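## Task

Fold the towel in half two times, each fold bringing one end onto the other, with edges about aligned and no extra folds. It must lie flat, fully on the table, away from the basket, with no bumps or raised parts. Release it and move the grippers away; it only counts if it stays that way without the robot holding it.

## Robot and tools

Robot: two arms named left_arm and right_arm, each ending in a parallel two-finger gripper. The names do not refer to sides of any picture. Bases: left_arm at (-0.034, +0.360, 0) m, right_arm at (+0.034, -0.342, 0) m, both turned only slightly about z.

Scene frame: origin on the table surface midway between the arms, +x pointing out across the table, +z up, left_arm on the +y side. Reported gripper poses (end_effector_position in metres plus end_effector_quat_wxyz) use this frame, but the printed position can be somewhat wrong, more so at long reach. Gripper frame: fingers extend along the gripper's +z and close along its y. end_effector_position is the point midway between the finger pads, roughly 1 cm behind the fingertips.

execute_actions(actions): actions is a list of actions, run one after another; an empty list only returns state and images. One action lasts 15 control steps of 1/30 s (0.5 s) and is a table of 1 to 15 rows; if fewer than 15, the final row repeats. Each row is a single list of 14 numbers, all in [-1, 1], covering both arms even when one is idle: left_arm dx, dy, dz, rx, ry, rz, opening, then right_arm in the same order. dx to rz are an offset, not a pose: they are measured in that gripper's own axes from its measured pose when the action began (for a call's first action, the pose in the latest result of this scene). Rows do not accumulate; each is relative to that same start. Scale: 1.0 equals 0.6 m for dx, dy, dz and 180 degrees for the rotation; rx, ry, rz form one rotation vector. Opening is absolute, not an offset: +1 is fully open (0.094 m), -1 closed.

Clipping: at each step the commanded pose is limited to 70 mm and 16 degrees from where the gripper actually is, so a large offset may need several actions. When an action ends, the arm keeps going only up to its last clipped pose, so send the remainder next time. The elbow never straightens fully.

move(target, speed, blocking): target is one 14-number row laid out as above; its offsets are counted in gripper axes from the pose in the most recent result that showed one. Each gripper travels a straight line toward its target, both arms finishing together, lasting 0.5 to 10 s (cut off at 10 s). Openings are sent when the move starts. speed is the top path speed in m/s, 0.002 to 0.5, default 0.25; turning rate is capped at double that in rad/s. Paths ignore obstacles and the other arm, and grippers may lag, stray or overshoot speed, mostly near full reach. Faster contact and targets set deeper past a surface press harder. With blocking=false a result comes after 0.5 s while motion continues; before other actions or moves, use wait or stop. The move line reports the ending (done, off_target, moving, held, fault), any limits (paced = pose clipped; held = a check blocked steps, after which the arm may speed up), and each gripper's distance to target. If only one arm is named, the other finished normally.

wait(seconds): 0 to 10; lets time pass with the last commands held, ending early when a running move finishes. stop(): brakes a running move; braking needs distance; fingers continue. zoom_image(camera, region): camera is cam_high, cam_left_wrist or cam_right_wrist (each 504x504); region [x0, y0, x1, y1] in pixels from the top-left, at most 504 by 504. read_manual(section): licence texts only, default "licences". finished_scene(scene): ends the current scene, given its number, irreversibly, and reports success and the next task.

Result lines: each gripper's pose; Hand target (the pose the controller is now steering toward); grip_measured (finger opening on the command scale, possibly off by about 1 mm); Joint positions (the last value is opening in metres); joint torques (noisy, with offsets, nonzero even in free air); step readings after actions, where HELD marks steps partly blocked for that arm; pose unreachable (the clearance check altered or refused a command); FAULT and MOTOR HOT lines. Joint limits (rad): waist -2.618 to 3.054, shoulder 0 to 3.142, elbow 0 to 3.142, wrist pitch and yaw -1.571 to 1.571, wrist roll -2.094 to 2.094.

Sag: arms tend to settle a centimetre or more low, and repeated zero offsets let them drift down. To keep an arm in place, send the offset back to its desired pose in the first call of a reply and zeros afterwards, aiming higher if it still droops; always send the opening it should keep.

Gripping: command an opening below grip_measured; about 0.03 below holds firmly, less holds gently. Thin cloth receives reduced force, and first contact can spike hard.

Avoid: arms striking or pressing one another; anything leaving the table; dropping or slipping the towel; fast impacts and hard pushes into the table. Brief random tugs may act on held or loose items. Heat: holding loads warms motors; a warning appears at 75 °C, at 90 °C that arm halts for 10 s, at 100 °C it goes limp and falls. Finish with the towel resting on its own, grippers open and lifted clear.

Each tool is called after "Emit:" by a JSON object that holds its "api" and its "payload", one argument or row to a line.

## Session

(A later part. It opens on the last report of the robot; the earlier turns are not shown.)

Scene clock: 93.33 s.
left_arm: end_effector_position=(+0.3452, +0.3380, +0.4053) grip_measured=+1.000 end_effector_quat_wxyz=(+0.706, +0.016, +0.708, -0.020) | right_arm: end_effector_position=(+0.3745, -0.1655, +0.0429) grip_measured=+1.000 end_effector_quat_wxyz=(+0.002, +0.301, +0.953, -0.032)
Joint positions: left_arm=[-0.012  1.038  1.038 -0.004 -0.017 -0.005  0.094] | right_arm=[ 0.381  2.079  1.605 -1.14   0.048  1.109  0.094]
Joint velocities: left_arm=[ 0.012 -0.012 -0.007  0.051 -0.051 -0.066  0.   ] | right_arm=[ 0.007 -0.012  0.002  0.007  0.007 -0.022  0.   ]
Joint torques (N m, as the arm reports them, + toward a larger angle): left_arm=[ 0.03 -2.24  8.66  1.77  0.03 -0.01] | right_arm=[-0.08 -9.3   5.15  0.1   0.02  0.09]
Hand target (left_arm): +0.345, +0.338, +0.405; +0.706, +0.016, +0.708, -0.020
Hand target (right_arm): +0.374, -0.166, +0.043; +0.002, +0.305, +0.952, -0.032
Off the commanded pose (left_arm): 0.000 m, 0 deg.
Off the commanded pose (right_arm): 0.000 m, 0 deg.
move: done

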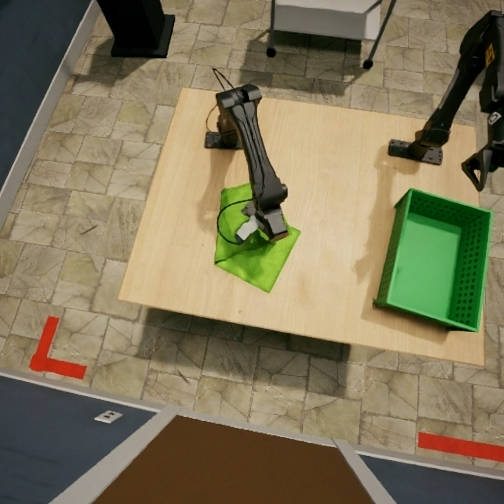

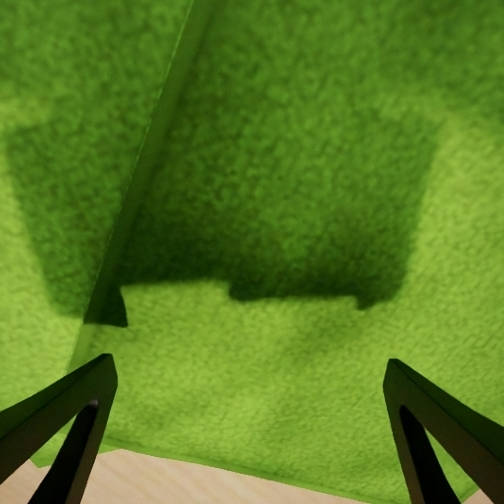

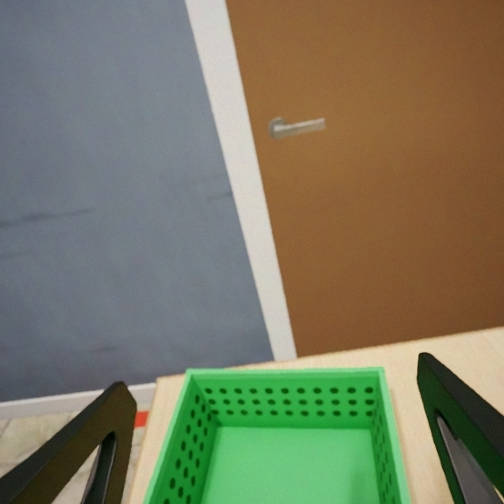

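Emit:
{"api": "move", "payload": {
  "target": [0,0,0,0,0,0,1, -0.05,0,0.05,0,0,0,1],
  "speed": 0.06
}}

Emit:
{"api": "move", "payload": {
  "target": [0,0,0,0,0,0,1, 0.123,0.178,0.012,0,0,-0.42,1],
  "speed": 0.12
}}

Emit:
{"api": "move", "payload": {
  "target": [0,0,0,0,0,0,1, 0.3,-0.3,-0.25,0,0,0.2,1]
}}

Scene clock: 102.50 s.
left_arm: end_effector_position=(+0.3452, +0.3380, +0.4053) grip_measured=+1.000 end_effector_quat_wxyz=(+0.706, +0.016, +0.708, -0.020) | right_arm: end_effector_position=(+0.3928, -0.1797, +0.0223) grip_measured=+1.000 end_effector_quat_wxyz=(+0.001, +0.297, +0.954, -0.028)
Joint positions: left_arm=[-0.012  1.038  1.038 -0.004 -0.017 -0.005  0.094] | right_arm=[ 0.324  2.133  1.605 -1.08   0.042  1.045  0.094]
Joint velocities: left_arm=[-0.022 -0.007 -0.012 -0.037  0.007 -0.022  0.   ] | right_arm=[-0.002 -0.007 -0.002 -0.022  0.007 -0.007  0.   ]
Joint torques (N m, as the arm reports them, + toward a larger angle): left_arm=[-0.05 -2.17  8.7   1.76 -0.01 -0.03] | right_arm=[-0.84 -8.12  5.13  0.3   0.12  0.01]
Hand target (left_arm): +0.345, +0.338, +0.405; +0.706, +0.016, +0.708, -0.020
Hand target (right_arm): +0.398, -0.185, +0.014; +0.003, +0.301, +0.953, -0.032
Off the commanded pose (left_arm): 0.000 m, 0 deg.
Off the commanded pose (right_arm): 0.011 m, 1 deg.
move: off_target (right_arm)

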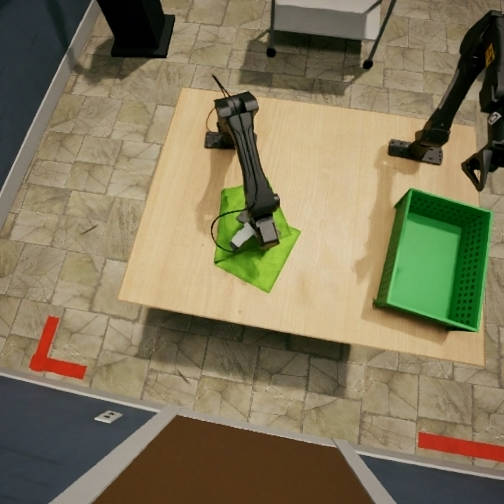

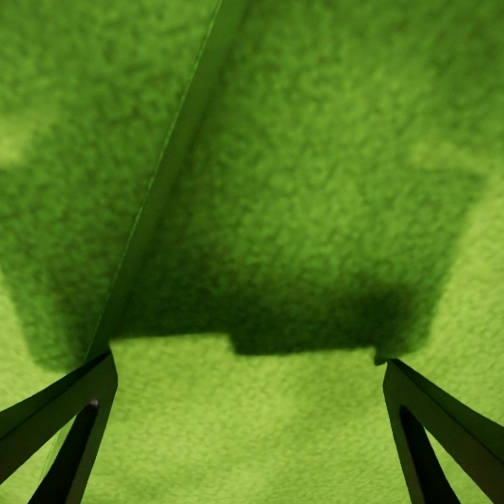

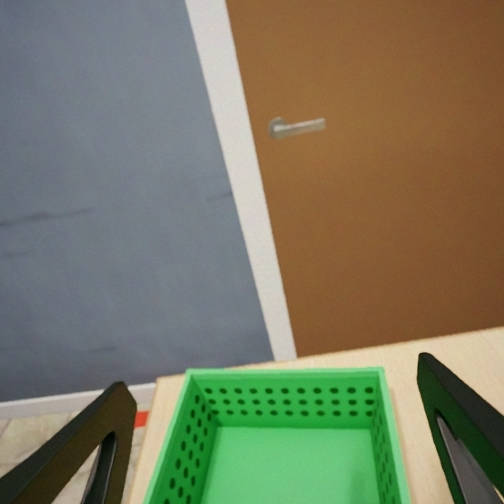

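Scene clock: 108.40 s.
left_arm: end_effector_position=(+0.3452, +0.3380, +0.4053) grip_measured=+1.000 end_effector_quat_wxyz=(+0.706, +0.016, +0.708, -0.020) | right_arm: end_effector_position=(+0.3979, -0.0594, +0.0213) grip_measured=+1.000 end_effector_quat_wxyz=(-0.003, -0.338, +0.941, -0.023)
Joint positions: left_arm=[-0.012  1.038  1.038 -0.004 -0.017 -0.005  0.094] | right_arm=[ 0.558  2.399  2.05  -1.241  0.042 -0.016  0.094]
Joint velocities: left_arm=[ 0.012  0.002 -0.017  0.037 -0.007 -0.037  0.   ] | right_arm=[-0.017  0.012  0.002 -0.022 -0.022 -0.007  0.   ]
Joint torques (N m, as the arm reports them, + toward a larger angle): left_arm=[-0.04 -2.23  8.78  1.78  0.03 -0.02] | right_arm=[ 1.3  -8.67  6.7   0.11 -0.11 -0.04]
Hand target (left_arm): +0.345, +0.338, +0.405; +0.706, +0.016, +0.708, -0.020
Hand target (right_arm): +0.391, -0.050, +0.008; -0.017, -0.350, +0.936, -0.020
Off the commanded pose (left_arm): 0.000 m, 0 deg.
Off the commanded pose (right_arm): 0.017 m, 2 deg.
move: off_target (right_arm)

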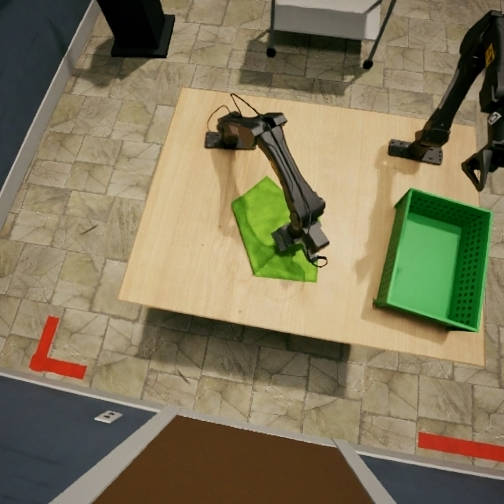

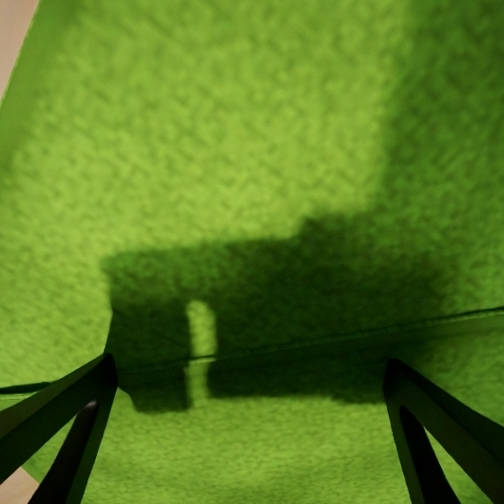

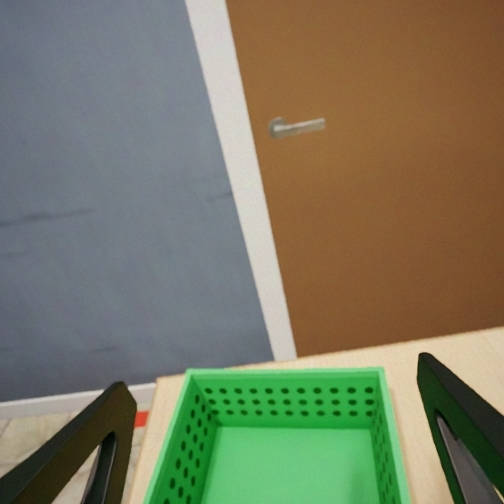

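Scene clock: 110.23 s.
left_arm: end_effector_position=(+0.3452, +0.3380, +0.4053) grip_measured=+1.000 end_effector_quat_wxyz=(+0.706, +0.016, +0.708, -0.020) | right_arm: end_effector_position=(+0.3737, -0.3051, +0.1706) grip_measured=+1.000 end_effector_quat_wxyz=(-0.009, -0.029, +0.999, -0.026)
Joint positions: left_arm=[-0.012  1.038  1.038 -0.004 -0.017 -0.005  0.094] | right_arm=[ 0.014  1.878  1.831 -1.548  0.05   0.073  0.094]
Joint velocities: left_arm=[ 0.017 -0.027 -0.002 -0.066 -0.007  0.037  0.   ] | right_arm=[-0.007 -0.002 -0.002 -0.007 -0.037 -0.007  0.   ]
Joint torques (N m, as the arm reports them, + toward a larger angle): left_arm=[-0.11 -2.26  8.65  1.76  0.01  0.01] | right_arm=[-0.01 -9.12  7.1   0.06  0.08 -0.01]
Hand target (left_arm): +0.345, +0.338, +0.405; +0.706, +0.016, +0.708, -0.020
Hand target (right_arm): +0.375, -0.306, +0.184; +0.008, -0.031, +0.999, -0.027
Off the commanded pose (left_arm): 0.000 m, 0 deg.
Off the commanded pose (right_arm): 0.012 m, 2 deg.
joint sent to its limit (right arm) — the command would take joint 4 (wrist pitch) past its lower limit, so that joint was sent only as far as its limit.
move: off_target (right_arm)

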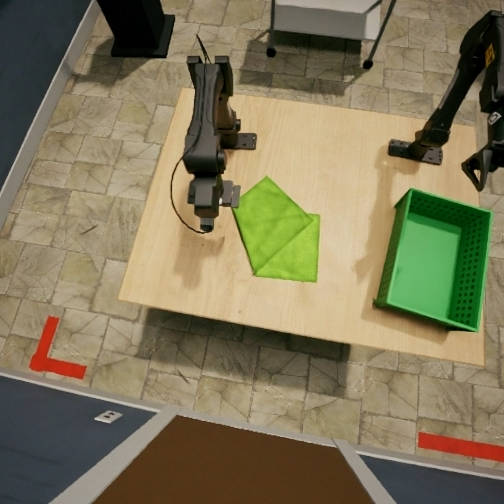

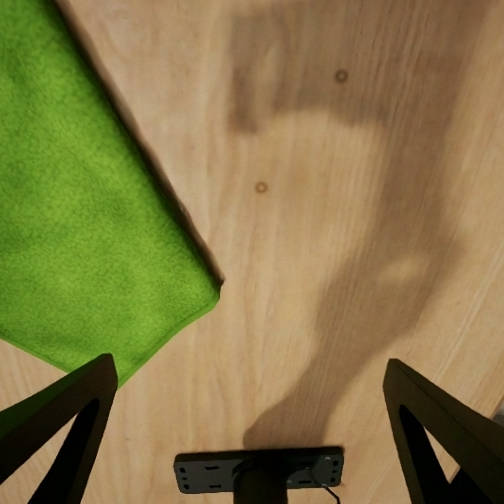

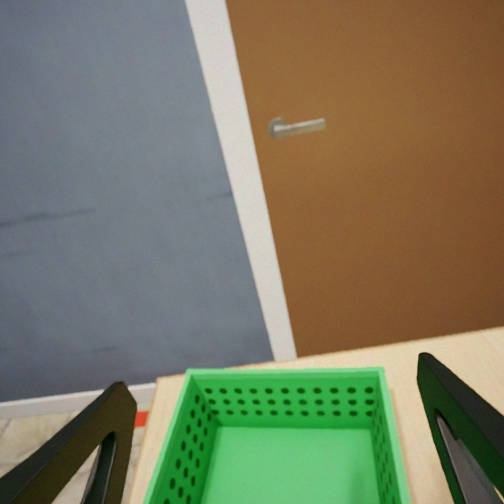

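Emit:
{"api": "move", "payload": {
  "target": [0,0,0,0,0,0,1, -0.19,0.47,0.19,0,0,0,-1]
}}

Emit:
{"api": "move", "payload": {
  "target": [0,0,0,0,0,0,1, 0,0,0.07,0,0,0,-1],
  "speed": 0.06
}}

Emit:
{"api": "move", "payload": {
  "target": [0,0,0,0,0,0,1, 0.22,0.2,0.012,0,0,0,-1],
  "speed": 0.1
}}

Emit:
{"api": "move", "payload": {
  "target": [0,0,0,0,0,0,1, 0.1,-0.6,-0.25,0,0,0,0]
}}

Scene clock: 122.07 s.
left_arm: end_effector_position=(+0.3452, +0.3380, +0.4053) grip_measured=+1.000 end_effector_quat_wxyz=(+0.706, +0.016, +0.708, -0.020) | right_arm: end_effector_position=(+0.4615, -0.0240, +0.0363) grip_measured=-0.978 end_effector_quat_wxyz=(+0.047, -0.035, +0.998, +0.016)
Joint positions: left_arm=[-0.012  1.038  1.038 -0.004 -0.017 -0.005  0.094] | right_arm=[ 0.53   2.783  2.833 -1.526  0.028  0.575  0.001]
Joint velocities: left_arm=[-0.012 -0.002  0.002  0.051 -0.007 -0.051  0.   ] | right_arm=[-0.002  0.007 -0.012 -0.007  0.007 -0.037 -0.   ]
Joint torques (N m, as the arm reports them, + toward a larger angle): left_arm=[ 0.02 -2.19  8.68  1.76  0.    0.01] | right_arm=[ -0.18 -12.45   7.42   0.35  -0.01   0.1 ]
Hand target (left_arm): +0.345, +0.338, +0.405; +0.706, +0.016, +0.708, -0.020
Hand target (right_arm): +0.465, -0.022, +0.040; +0.054, -0.030, +0.998, +0.023
Off the commanded pose (left_arm): 0.000 m, 0 deg.
Off the commanded pose (right_arm): 0.009 m, 8 deg.
elbow stopped short (right arm): the move would have taken joint 3 (elbow) straighter than the controller allows; a more bent joint 3 avoids this.
move: off_target (right_arm)

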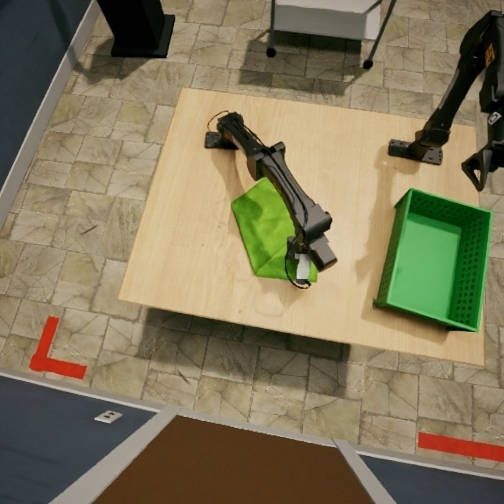

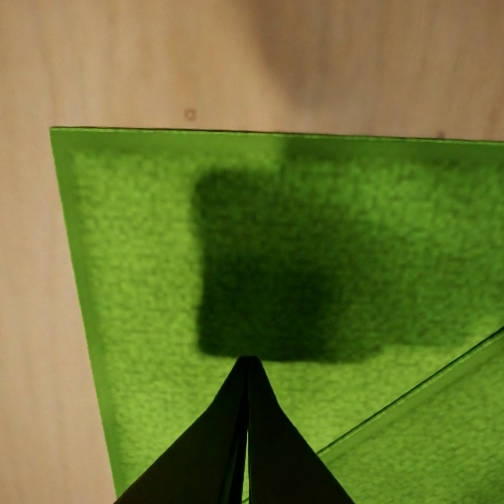

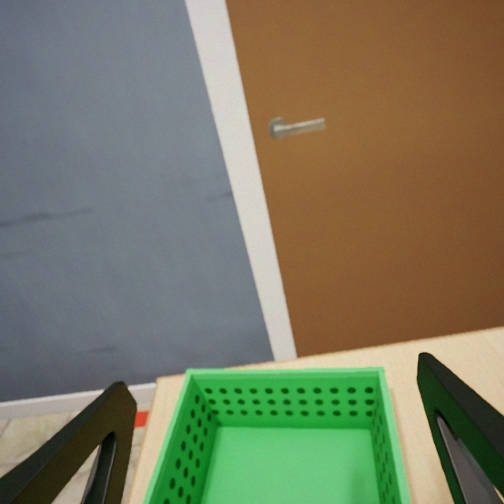

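Scene clock: 123.07 s.
left_arm: end_effector_position=(+0.3452, +0.3380, +0.4053) grip_measured=+1.000 end_effector_quat_wxyz=(+0.706, +0.016, +0.708, -0.020) | right_arm: end_effector_position=(+0.4649, -0.0214, +0.0196) grip_measured=-0.978 end_effector_quat_wxyz=(+0.056, -0.035, +0.998, +0.022)
Joint positions: left_arm=[-0.012  1.038  1.038 -0.004 -0.017 -0.005  0.094] | right_arm=[ 0.53   2.691  2.581 -1.344  0.028  0.575  0.001]
Joint velocities: left_arm=[ 0.007 -0.017  0.007  0.051  0.022  0.022  0.   ] | right_arm=[-0.012 -0.061 -0.129  0.022  0.007  0.022 -0.001]
Joint torques (N m, as the arm reports them, + toward a larger angle): left_arm=[-0.1  -2.23  8.58  1.78  0.02 -0.02] | right_arm=[ -0.19 -11.23   2.28   0.72   0.05   0.04]
Hand target (left_arm): +0.345, +0.338, +0.405; +0.706, +0.016, +0.708, -0.020
Hand target (right_arm): +0.464, -0.024, -0.005; +0.045, -0.035, +0.998, +0.014
Off the commanded pose (left_arm): 0.000 m, 0 deg.
Off the commanded pose (right_arm): 0.025 m, 1 deg.
move: off_target (right_arm)

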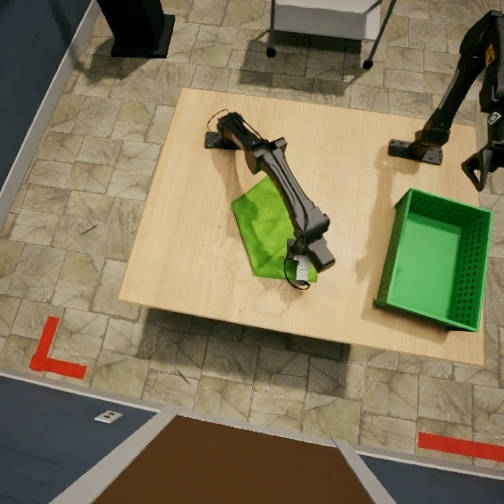

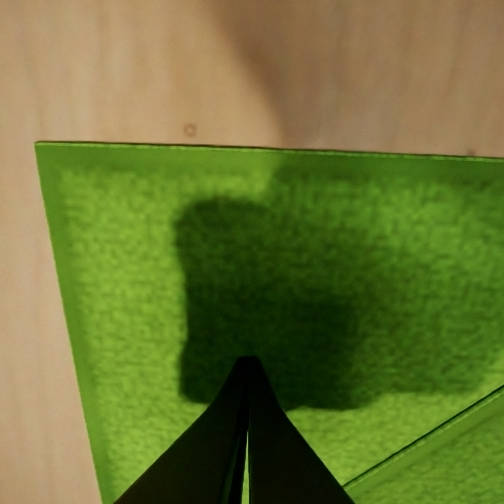

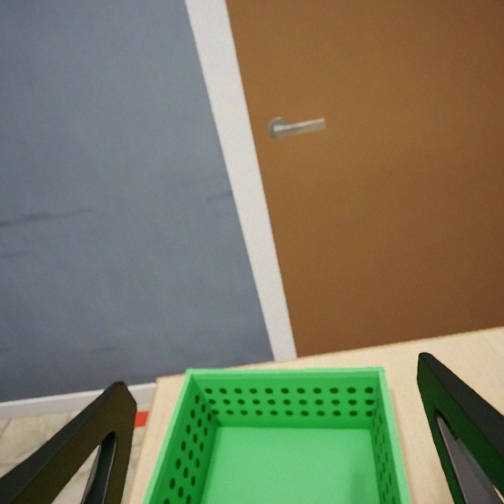

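Scene clock: 125.23 s.
left_arm: end_effector_position=(+0.3452, +0.3380, +0.4053) grip_measured=+1.000 end_effector_quat_wxyz=(+0.706, +0.016, +0.708, -0.020) | right_arm: end_effector_position=(+0.3373, +0.0908, +0.0207) grip_measured=-0.978 end_effector_quat_wxyz=(+0.075, -0.031, +0.996, +0.037)
Joint positions: left_arm=[-0.012  1.038  1.038 -0.004 -0.017 -0.005  0.094] | right_arm=[ 0.868  2.552  2.313 -1.185  0.078  0.915  0.001]
Joint velocities: left_arm=[-0.032 -0.027 -0.022 -0.022 -0.022 -0.007  0.   ] | right_arm=[-0.017 -0.007  0.002  0.051 -0.037  0.081 -0.001]
Joint torques (N m, as the arm reports them, + toward a larger angle): left_arm=[-0.11 -2.24  8.71  1.77  0.01 -0.02] | right_arm=[  1.02 -11.17   3.81   0.46  -0.09   0.09]
Hand target (left_arm): +0.345, +0.338, +0.405; +0.706, +0.016, +0.708, -0.020
Hand target (right_arm): +0.325, +0.089, +0.003; +0.054, -0.035, +0.998, +0.024
Off the commanded pose (left_arm): 0.000 m, 0 deg.
Off the commanded pose (right_arm): 0.022 m, 3 deg.
move: off_target (right_arm)

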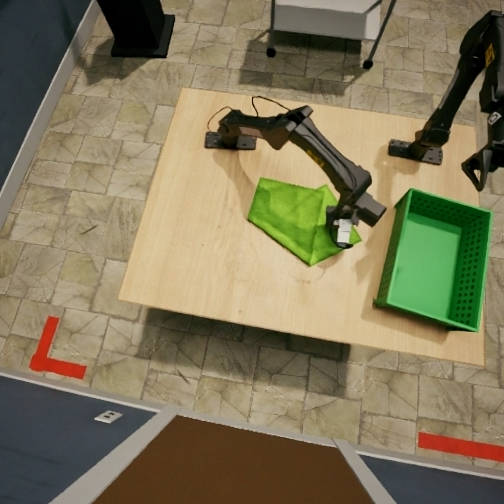

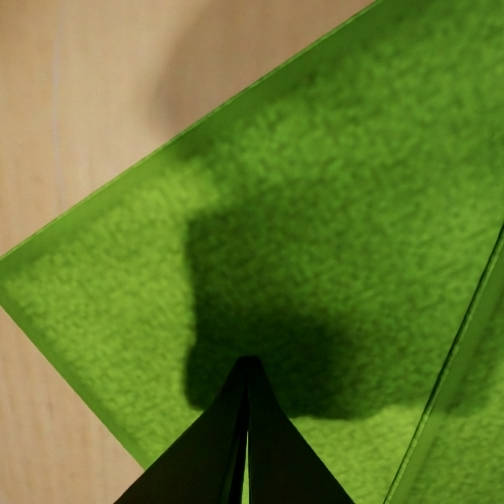

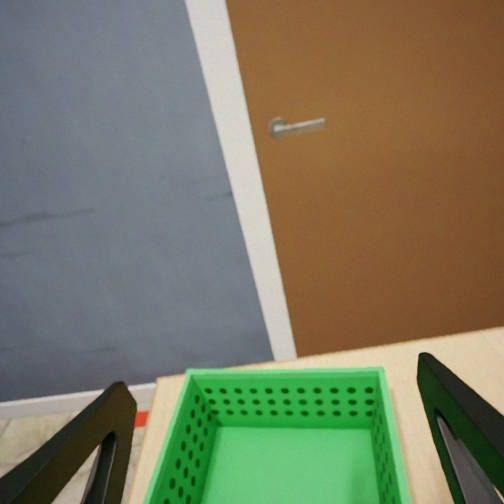

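Scene clock: 127.50 s.
left_arm: end_effector_position=(+0.3452, +0.3380, +0.4053) grip_measured=+1.000 end_effector_quat_wxyz=(+0.706, +0.016, +0.708, -0.020) | right_arm: end_effector_position=(+0.2912, -0.2812, +0.1382) grip_measured=-0.003 end_effector_quat_wxyz=(+0.082, -0.032, +0.996, +0.027)
Joint positions: left_arm=[-0.012  1.038  1.038 -0.004 -0.017 -0.005  0.094] | right_arm=[ 0.094  1.377  1.158 -1.179 -0.025  0.149  0.047]
Joint velocities: left_arm=[-0.002 -0.002  0.012 -0.066  0.022 -0.007  0.   ] | right_arm=[-0.022  0.007  0.002 -0.022 -0.022 -0.022  0.   ]
Joint torques (N m, as the arm reports them, + toward a larger angle): left_arm=[-0.09 -2.36  8.64  1.79  0.01 -0.01] | right_arm=[-0.54 -5.42  4.5   0.39 -0.07 -0.02]
Hand target (left_arm): +0.345, +0.338, +0.405; +0.706, +0.016, +0.708, -0.020
Hand target (right_arm): +0.284, -0.283, +0.138; +0.078, -0.032, +0.996, +0.031
Off the commanded pose (left_arm): 0.000 m, 0 deg.
Off the commanded pose (right_arm): 0.011 m, 1 deg.
move: off_target (right_arm)

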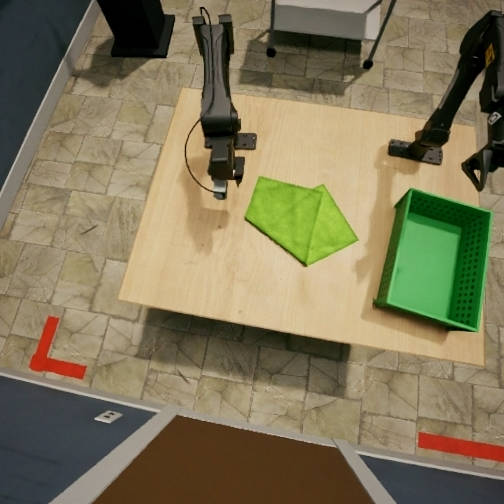

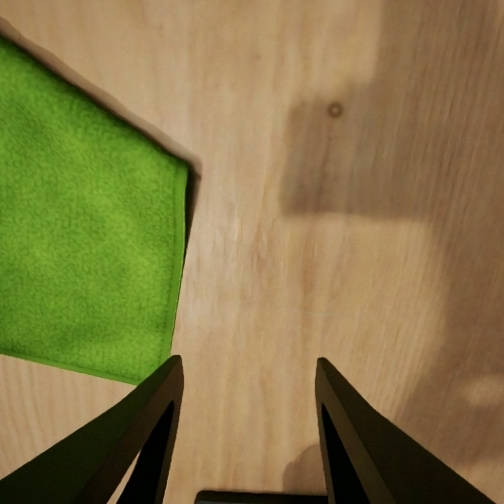

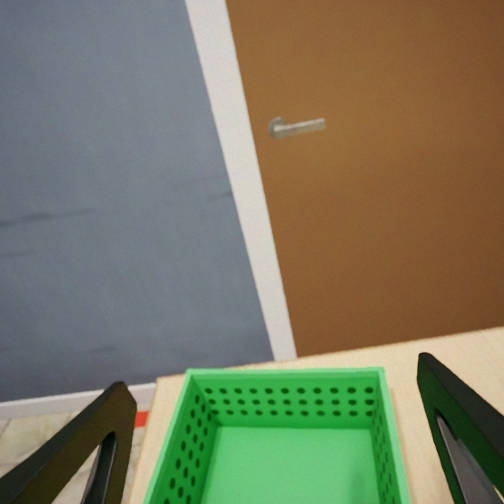

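Emit:
{"api": "move", "payload": {
  "target": [0.54,-0.62,-0.225,0,0.5,0,-0.2, 0.183,0.167,0.085,0,0.052,0,-0.2]
}}

Emit:
{"api": "move", "payload": {
  "target": [0,0,0,0,0,0.48,-0.2, 0,0,0,0,0,-0.46,-0.2],
  "speed": 0.4
}}

Scene clock: 144.50 s.
left_arm: end_effector_position=(+0.2045, -0.0065, +0.0919) grip_measured=-0.197 end_effector_quat_wxyz=(+0.058, +0.035, +0.998, +0.002) | right_arm: end_effector_position=(+0.1921, -0.1900, +0.0817) grip_measured=-0.197 end_effector_quat_wxyz=(+0.004, -0.039, +0.999, +0.025)
Joint positions: left_arm=[-0.981  2.175  1.948 -1.285 -0.1   -0.964  0.038] | right_arm=[ 0.617  1.347  0.923 -1.108 -0.033  0.656  0.038]
Joint velocities: left_arm=[ 0.007 -0.017 -0.002  0.007  0.022 -0.007 -0.   ] | right_arm=[-0.007 -0.002  0.002  0.007  0.037 -0.051  0.001]
Joint torques (N m, as the arm reports them, + toward a larger angle): left_arm=[  0.08 -12.86   6.93   0.29  -0.11   0.01] | right_arm=[-0.31 -3.73  5.36  0.24  0.02  0.03]
Hand target (left_arm): +0.205, -0.004, +0.098; +0.063, +0.034, +0.997, +0.001
Hand target (right_arm): +0.193, -0.191, +0.082; +0.005, -0.038, +0.999, +0.024
Off the commanded pose (left_arm): 0.027 m, 7 deg.
Off the commanded pose (right_arm): 0.011 m, 1 deg.
move: held (left_arm, right_arm); limits=held; held on 10 of 104 steps (left_arm, right_arm), including the last (left_arm, right_arm)
pose unreachable (left arm): on one or more control steps of this call, first in action 0 (counted from 0), this arm could not follow its commanded pose, so it was not sent that pose on those steps. On the call's last step it was still not sent that pose. It may still have moved: this result reports where it is.
cause: the commanded pose would bring a part of the arm too close to another arm (this arm's wrist (the part past joint 4) and the other arm's wrist (the part past joint 4)).
pose unreachable (right arm): on one or more control steps of this call, first in action 0 (counted from 0), this arm could not follow its commanded pose, so it was not sent that pose on those steps. On the call's last step it was still not sent that pose. It may still have moved: this result reports where it is.
cause: the commanded pose would bring a part of the arm too close to another arm (this arm's wrist (the part past joint 4) and the other arm's wrist (the part past joint 4)).

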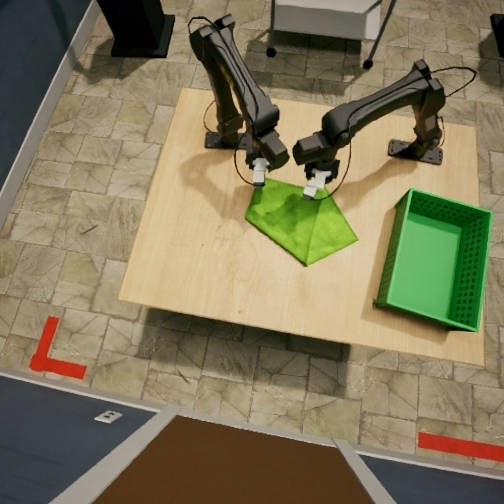

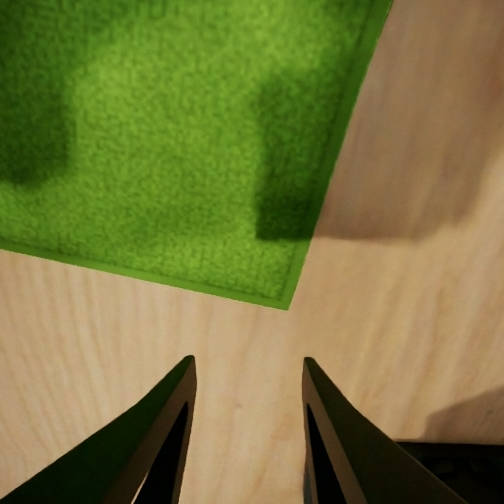

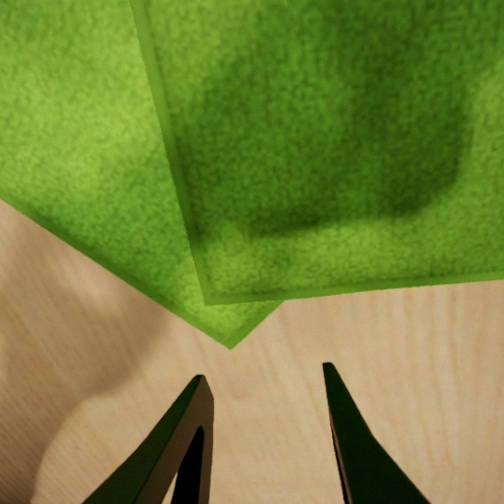

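Scene clock: 147.13 s.
left_arm: end_effector_position=(+0.2014, +0.0285, +0.0936) grip_measured=-0.197 end_effector_quat_wxyz=(-0.014, +0.705, +0.703, +0.087) | right_arm: end_effector_position=(+0.1844, -0.2090, +0.0816) grip_measured=-0.197 end_effector_quat_wxyz=(-0.018, -0.687, +0.726, -0.008)
Joint positions: left_arm=[-0.971  2.175  1.948 -1.412 -0.162  0.54   0.038] | right_arm=[ 0.617  1.347  0.923 -1.183  0.017 -0.781  0.038]
Joint velocities: left_arm=[ 0.007  0.002 -0.012 -0.081  0.066  0.037  0.   ] | right_arm=[-0.002  0.007  0.012  0.037  0.007 -0.051 -0.001]
Joint torques (N m, as the arm reports them, + toward a larger angle): left_arm=[ -0.94 -11.49   7.61   1.11   0.46   0.04] | right_arm=[-0.03 -3.71  5.57  0.74 -0.45 -0.03]
Hand target (left_arm): +0.204, -0.005, +0.095; +0.038, +0.710, +0.702, +0.043
Hand target (right_arm): +0.192, -0.191, +0.083; -0.019, +0.690, -0.723, -0.015
Off the commanded pose (left_arm): 0.035 m, 8 deg.
Off the commanded pose (right_arm): 0.021 m, 5 deg.
move: off_target (left_arm, right_arm)

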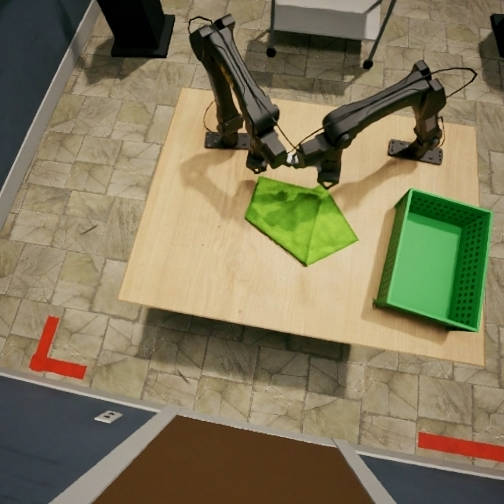

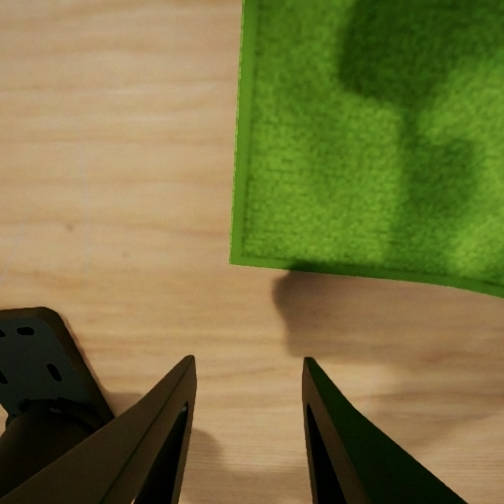

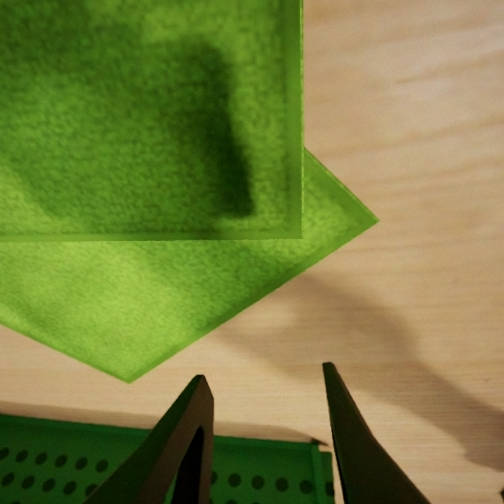

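Emit:
{"api": "move", "payload": {
  "target": [0,0,0,0,0,0,-0.2, 0.25,0,-0.2,0,0,0.46,-0.2]
}}

Emit:
{"api": "move", "payload": {
  "target": [-0.16,0,0.06,0,0,0,-0.2, 0,0,0,0,0,0,-0.2],
  "speed": 0.15
}}

Scene clock: 168.90 s.
left_arm: end_effector_position=(+0.2013, +0.0303, +0.0938) grip_measured=-0.197 end_effector_quat_wxyz=(-0.016, +0.706, +0.702, +0.090) | right_arm: end_effector_position=(+0.1824, -0.3514, +0.1966) grip_measured=-0.197 end_effector_quat_wxyz=(+0.106, -0.048, +0.993, -0.026)
Joint positions: left_arm=[-0.971  2.175  1.948 -1.419 -0.167  0.543  0.038] | right_arm=[-0.147  0.95   1.143 -1.548  0.035 -0.132  0.038]
Joint velocities: left_arm=[ 0.002 -0.012 -0.007  0.037  0.022  0.037 -0.   ] | right_arm=[ 0.002  0.012 -0.012  0.066 -0.007  0.095  0.   ]
Joint torques (N m, as the arm reports them, + toward a larger angle): left_arm=[ -0.13 -11.17   6.96   0.15  -0.05  -0.05] | right_arm=[-0.88 -2.15  7.3   0.45  0.1   0.07]
Hand target (left_arm): +0.201, +0.028, +0.094; -0.014, +0.705, +0.703, +0.087
Hand target (right_arm): +0.181, -0.354, +0.207; +0.127, -0.037, +0.991, -0.031
Off the commanded pose (left_arm): 0.002 m, 0 deg.
Off the commanded pose (right_arm): 0.012 m, 13 deg.
joint sent to its limit (right arm) — the command would take joint 4 (wrist pitch) past its lower limit, so that joint was sent only as far as its limit.
move: off_target (right_arm)

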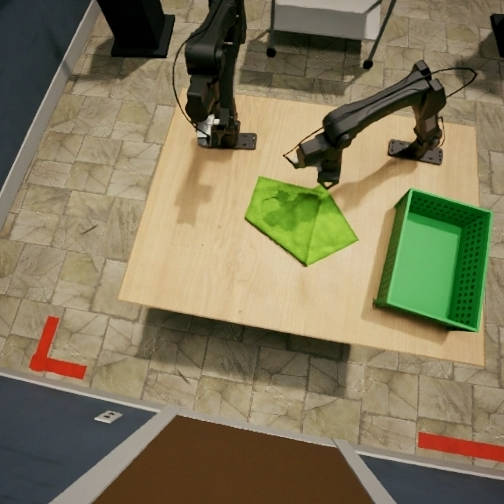

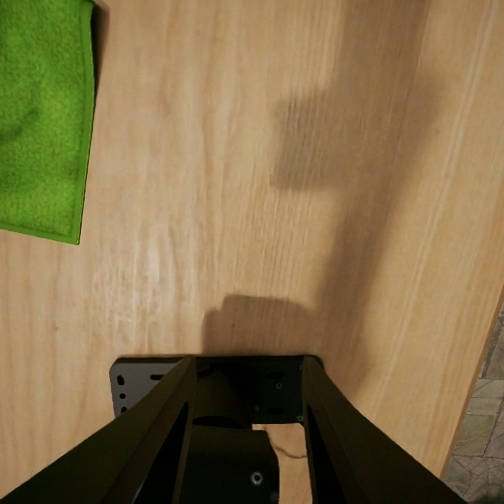

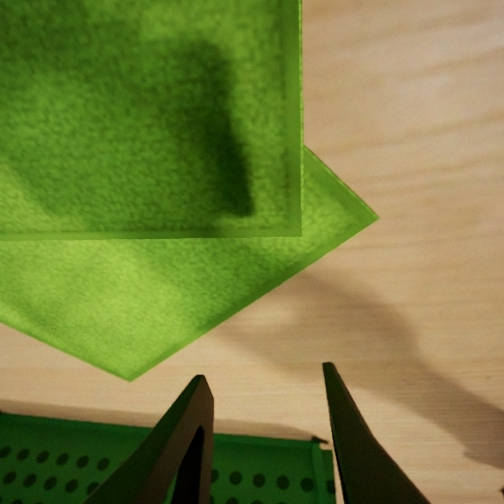

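Scene clock: 170.20 s.
left_arm: end_effector_position=(+0.2077, -0.0573, +0.0402) grip_measured=-0.197 end_effector_quat_wxyz=(-0.010, +0.708, +0.700, +0.091) | right_arm: end_effector_position=(+0.1824, -0.3514, +0.1966) grip_measured=-0.197 end_effector_quat_wxyz=(+0.106, -0.048, +0.993, -0.026)
Joint positions: left_arm=[-1.053  2.634  2.546 -1.56  -0.167  0.466  0.038] | right_arm=[-0.147  0.95   1.143 -1.548  0.035 -0.132  0.038]
Joint velocities: left_arm=[-0.027 -0.017  0.007 -0.022 -0.022  0.007 -0.   ] | right_arm=[-0.007  0.002  0.007 -0.081 -0.051 -0.051  0.002]
Joint torques (N m, as the arm reports them, + toward a larger angle): left_arm=[ -0.48 -13.95   9.28   0.    -0.01  -0.09] | right_arm=[-0.02 -0.27  5.09  0.57  0.    0.03]
Hand target (left_arm): +0.205, -0.060, +0.045; -0.006, +0.707, +0.702, +0.087
Hand target (right_arm): +0.182, -0.351, +0.197; +0.106, -0.048, +0.993, -0.026
Off the commanded pose (left_arm): 0.005 m, 1 deg.
Off the commanded pose (right_arm): 0.000 m, 0 deg.
joint sent to its limit (left arm) — the command would take joint 4 (wrist pitch) past its lower limit, so that joint was sent only as far as its limit.
move: done

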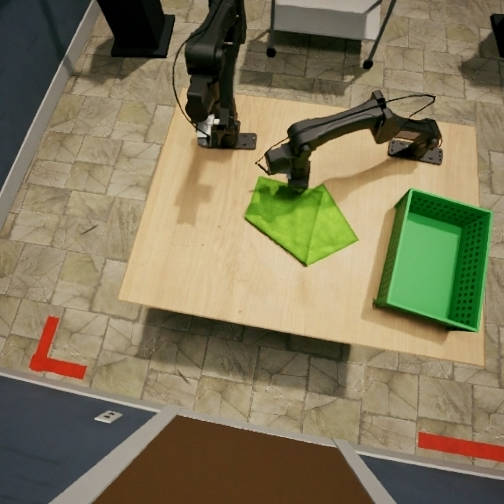

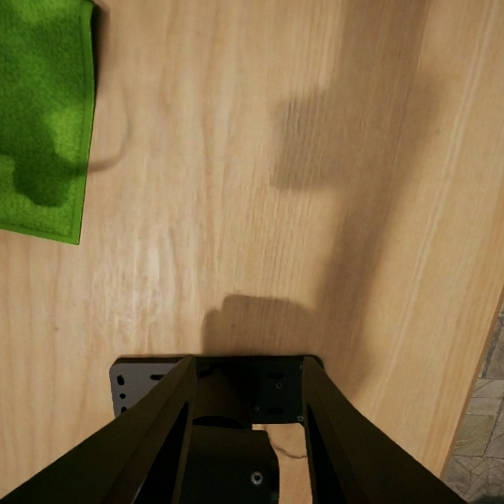

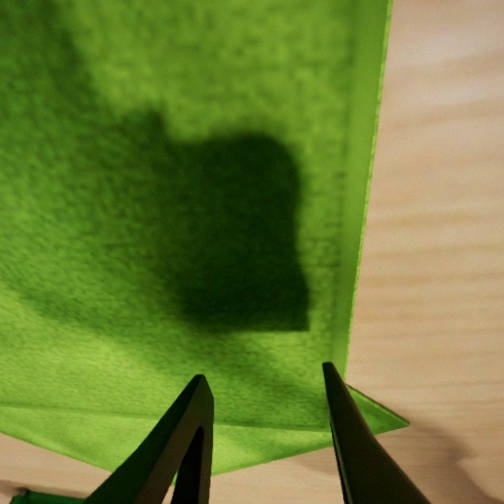

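Emit:
{"api": "move", "payload": {
  "target": [-0.09,-0.04,-0.015,0.037,-0.077,0,-0.2, 0,0,0,0,0,0,-0.2],
  "speed": 0.1
}}

Scene clock: 175.93 s.
left_arm: end_effector_position=(+0.1871, -0.1037, +0.0302) grip_measured=-0.197 end_effector_quat_wxyz=(+0.020, +0.712, +0.702, -0.022) | right_arm: end_effector_position=(+0.1824, -0.3514, +0.1966) grip_measured=-0.197 end_effector_quat_wxyz=(+0.106, -0.048, +0.993, -0.026)
Joint positions: left_arm=[-1.062  2.634  2.517 -1.404  0.029  0.466  0.038] | right_arm=[-0.147  0.95   1.143 -1.548  0.035 -0.132  0.038]
Joint velocities: left_arm=[-0.007 -0.007 -0.007 -0.037 -0.022  0.037  0.001] | right_arm=[-0.027  0.002 -0.002  0.051 -0.051  0.081 -0.001]
Joint torques (N m, as the arm reports them, + toward a larger angle): left_arm=[ -0.79 -16.21   5.88   0.49   0.18  -0.11] | right_arm=[-0.02 -0.27  5.17  0.56  0.01  0.04]
Hand target (left_arm): +0.182, -0.111, +0.039; +0.032, +0.712, +0.701, -0.036
Hand target (right_arm): +0.182, -0.351, +0.197; +0.106, -0.048, +0.993, -0.026
Off the commanded pose (left_arm): 0.012 m, 2 deg.
Off the commanded pose (right_arm): 0.000 m, 0 deg.
move: off_target (left_arm)

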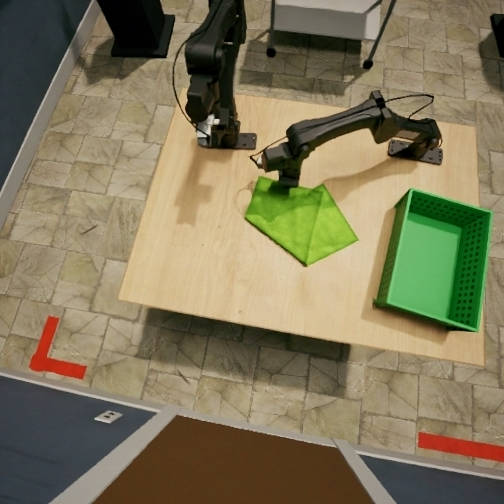

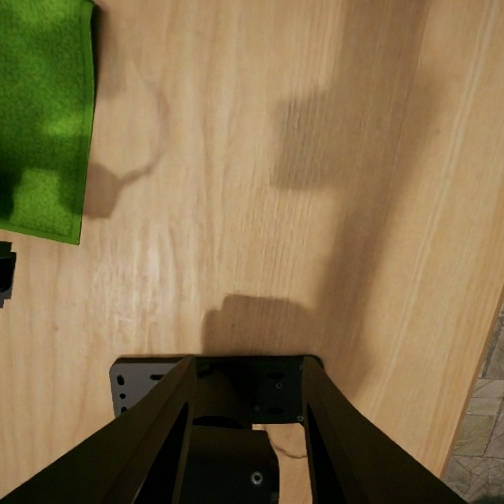

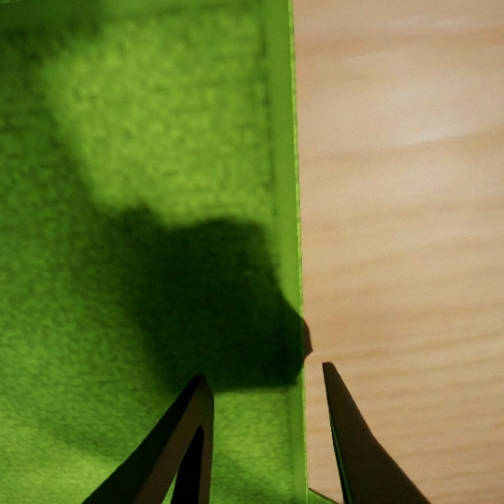

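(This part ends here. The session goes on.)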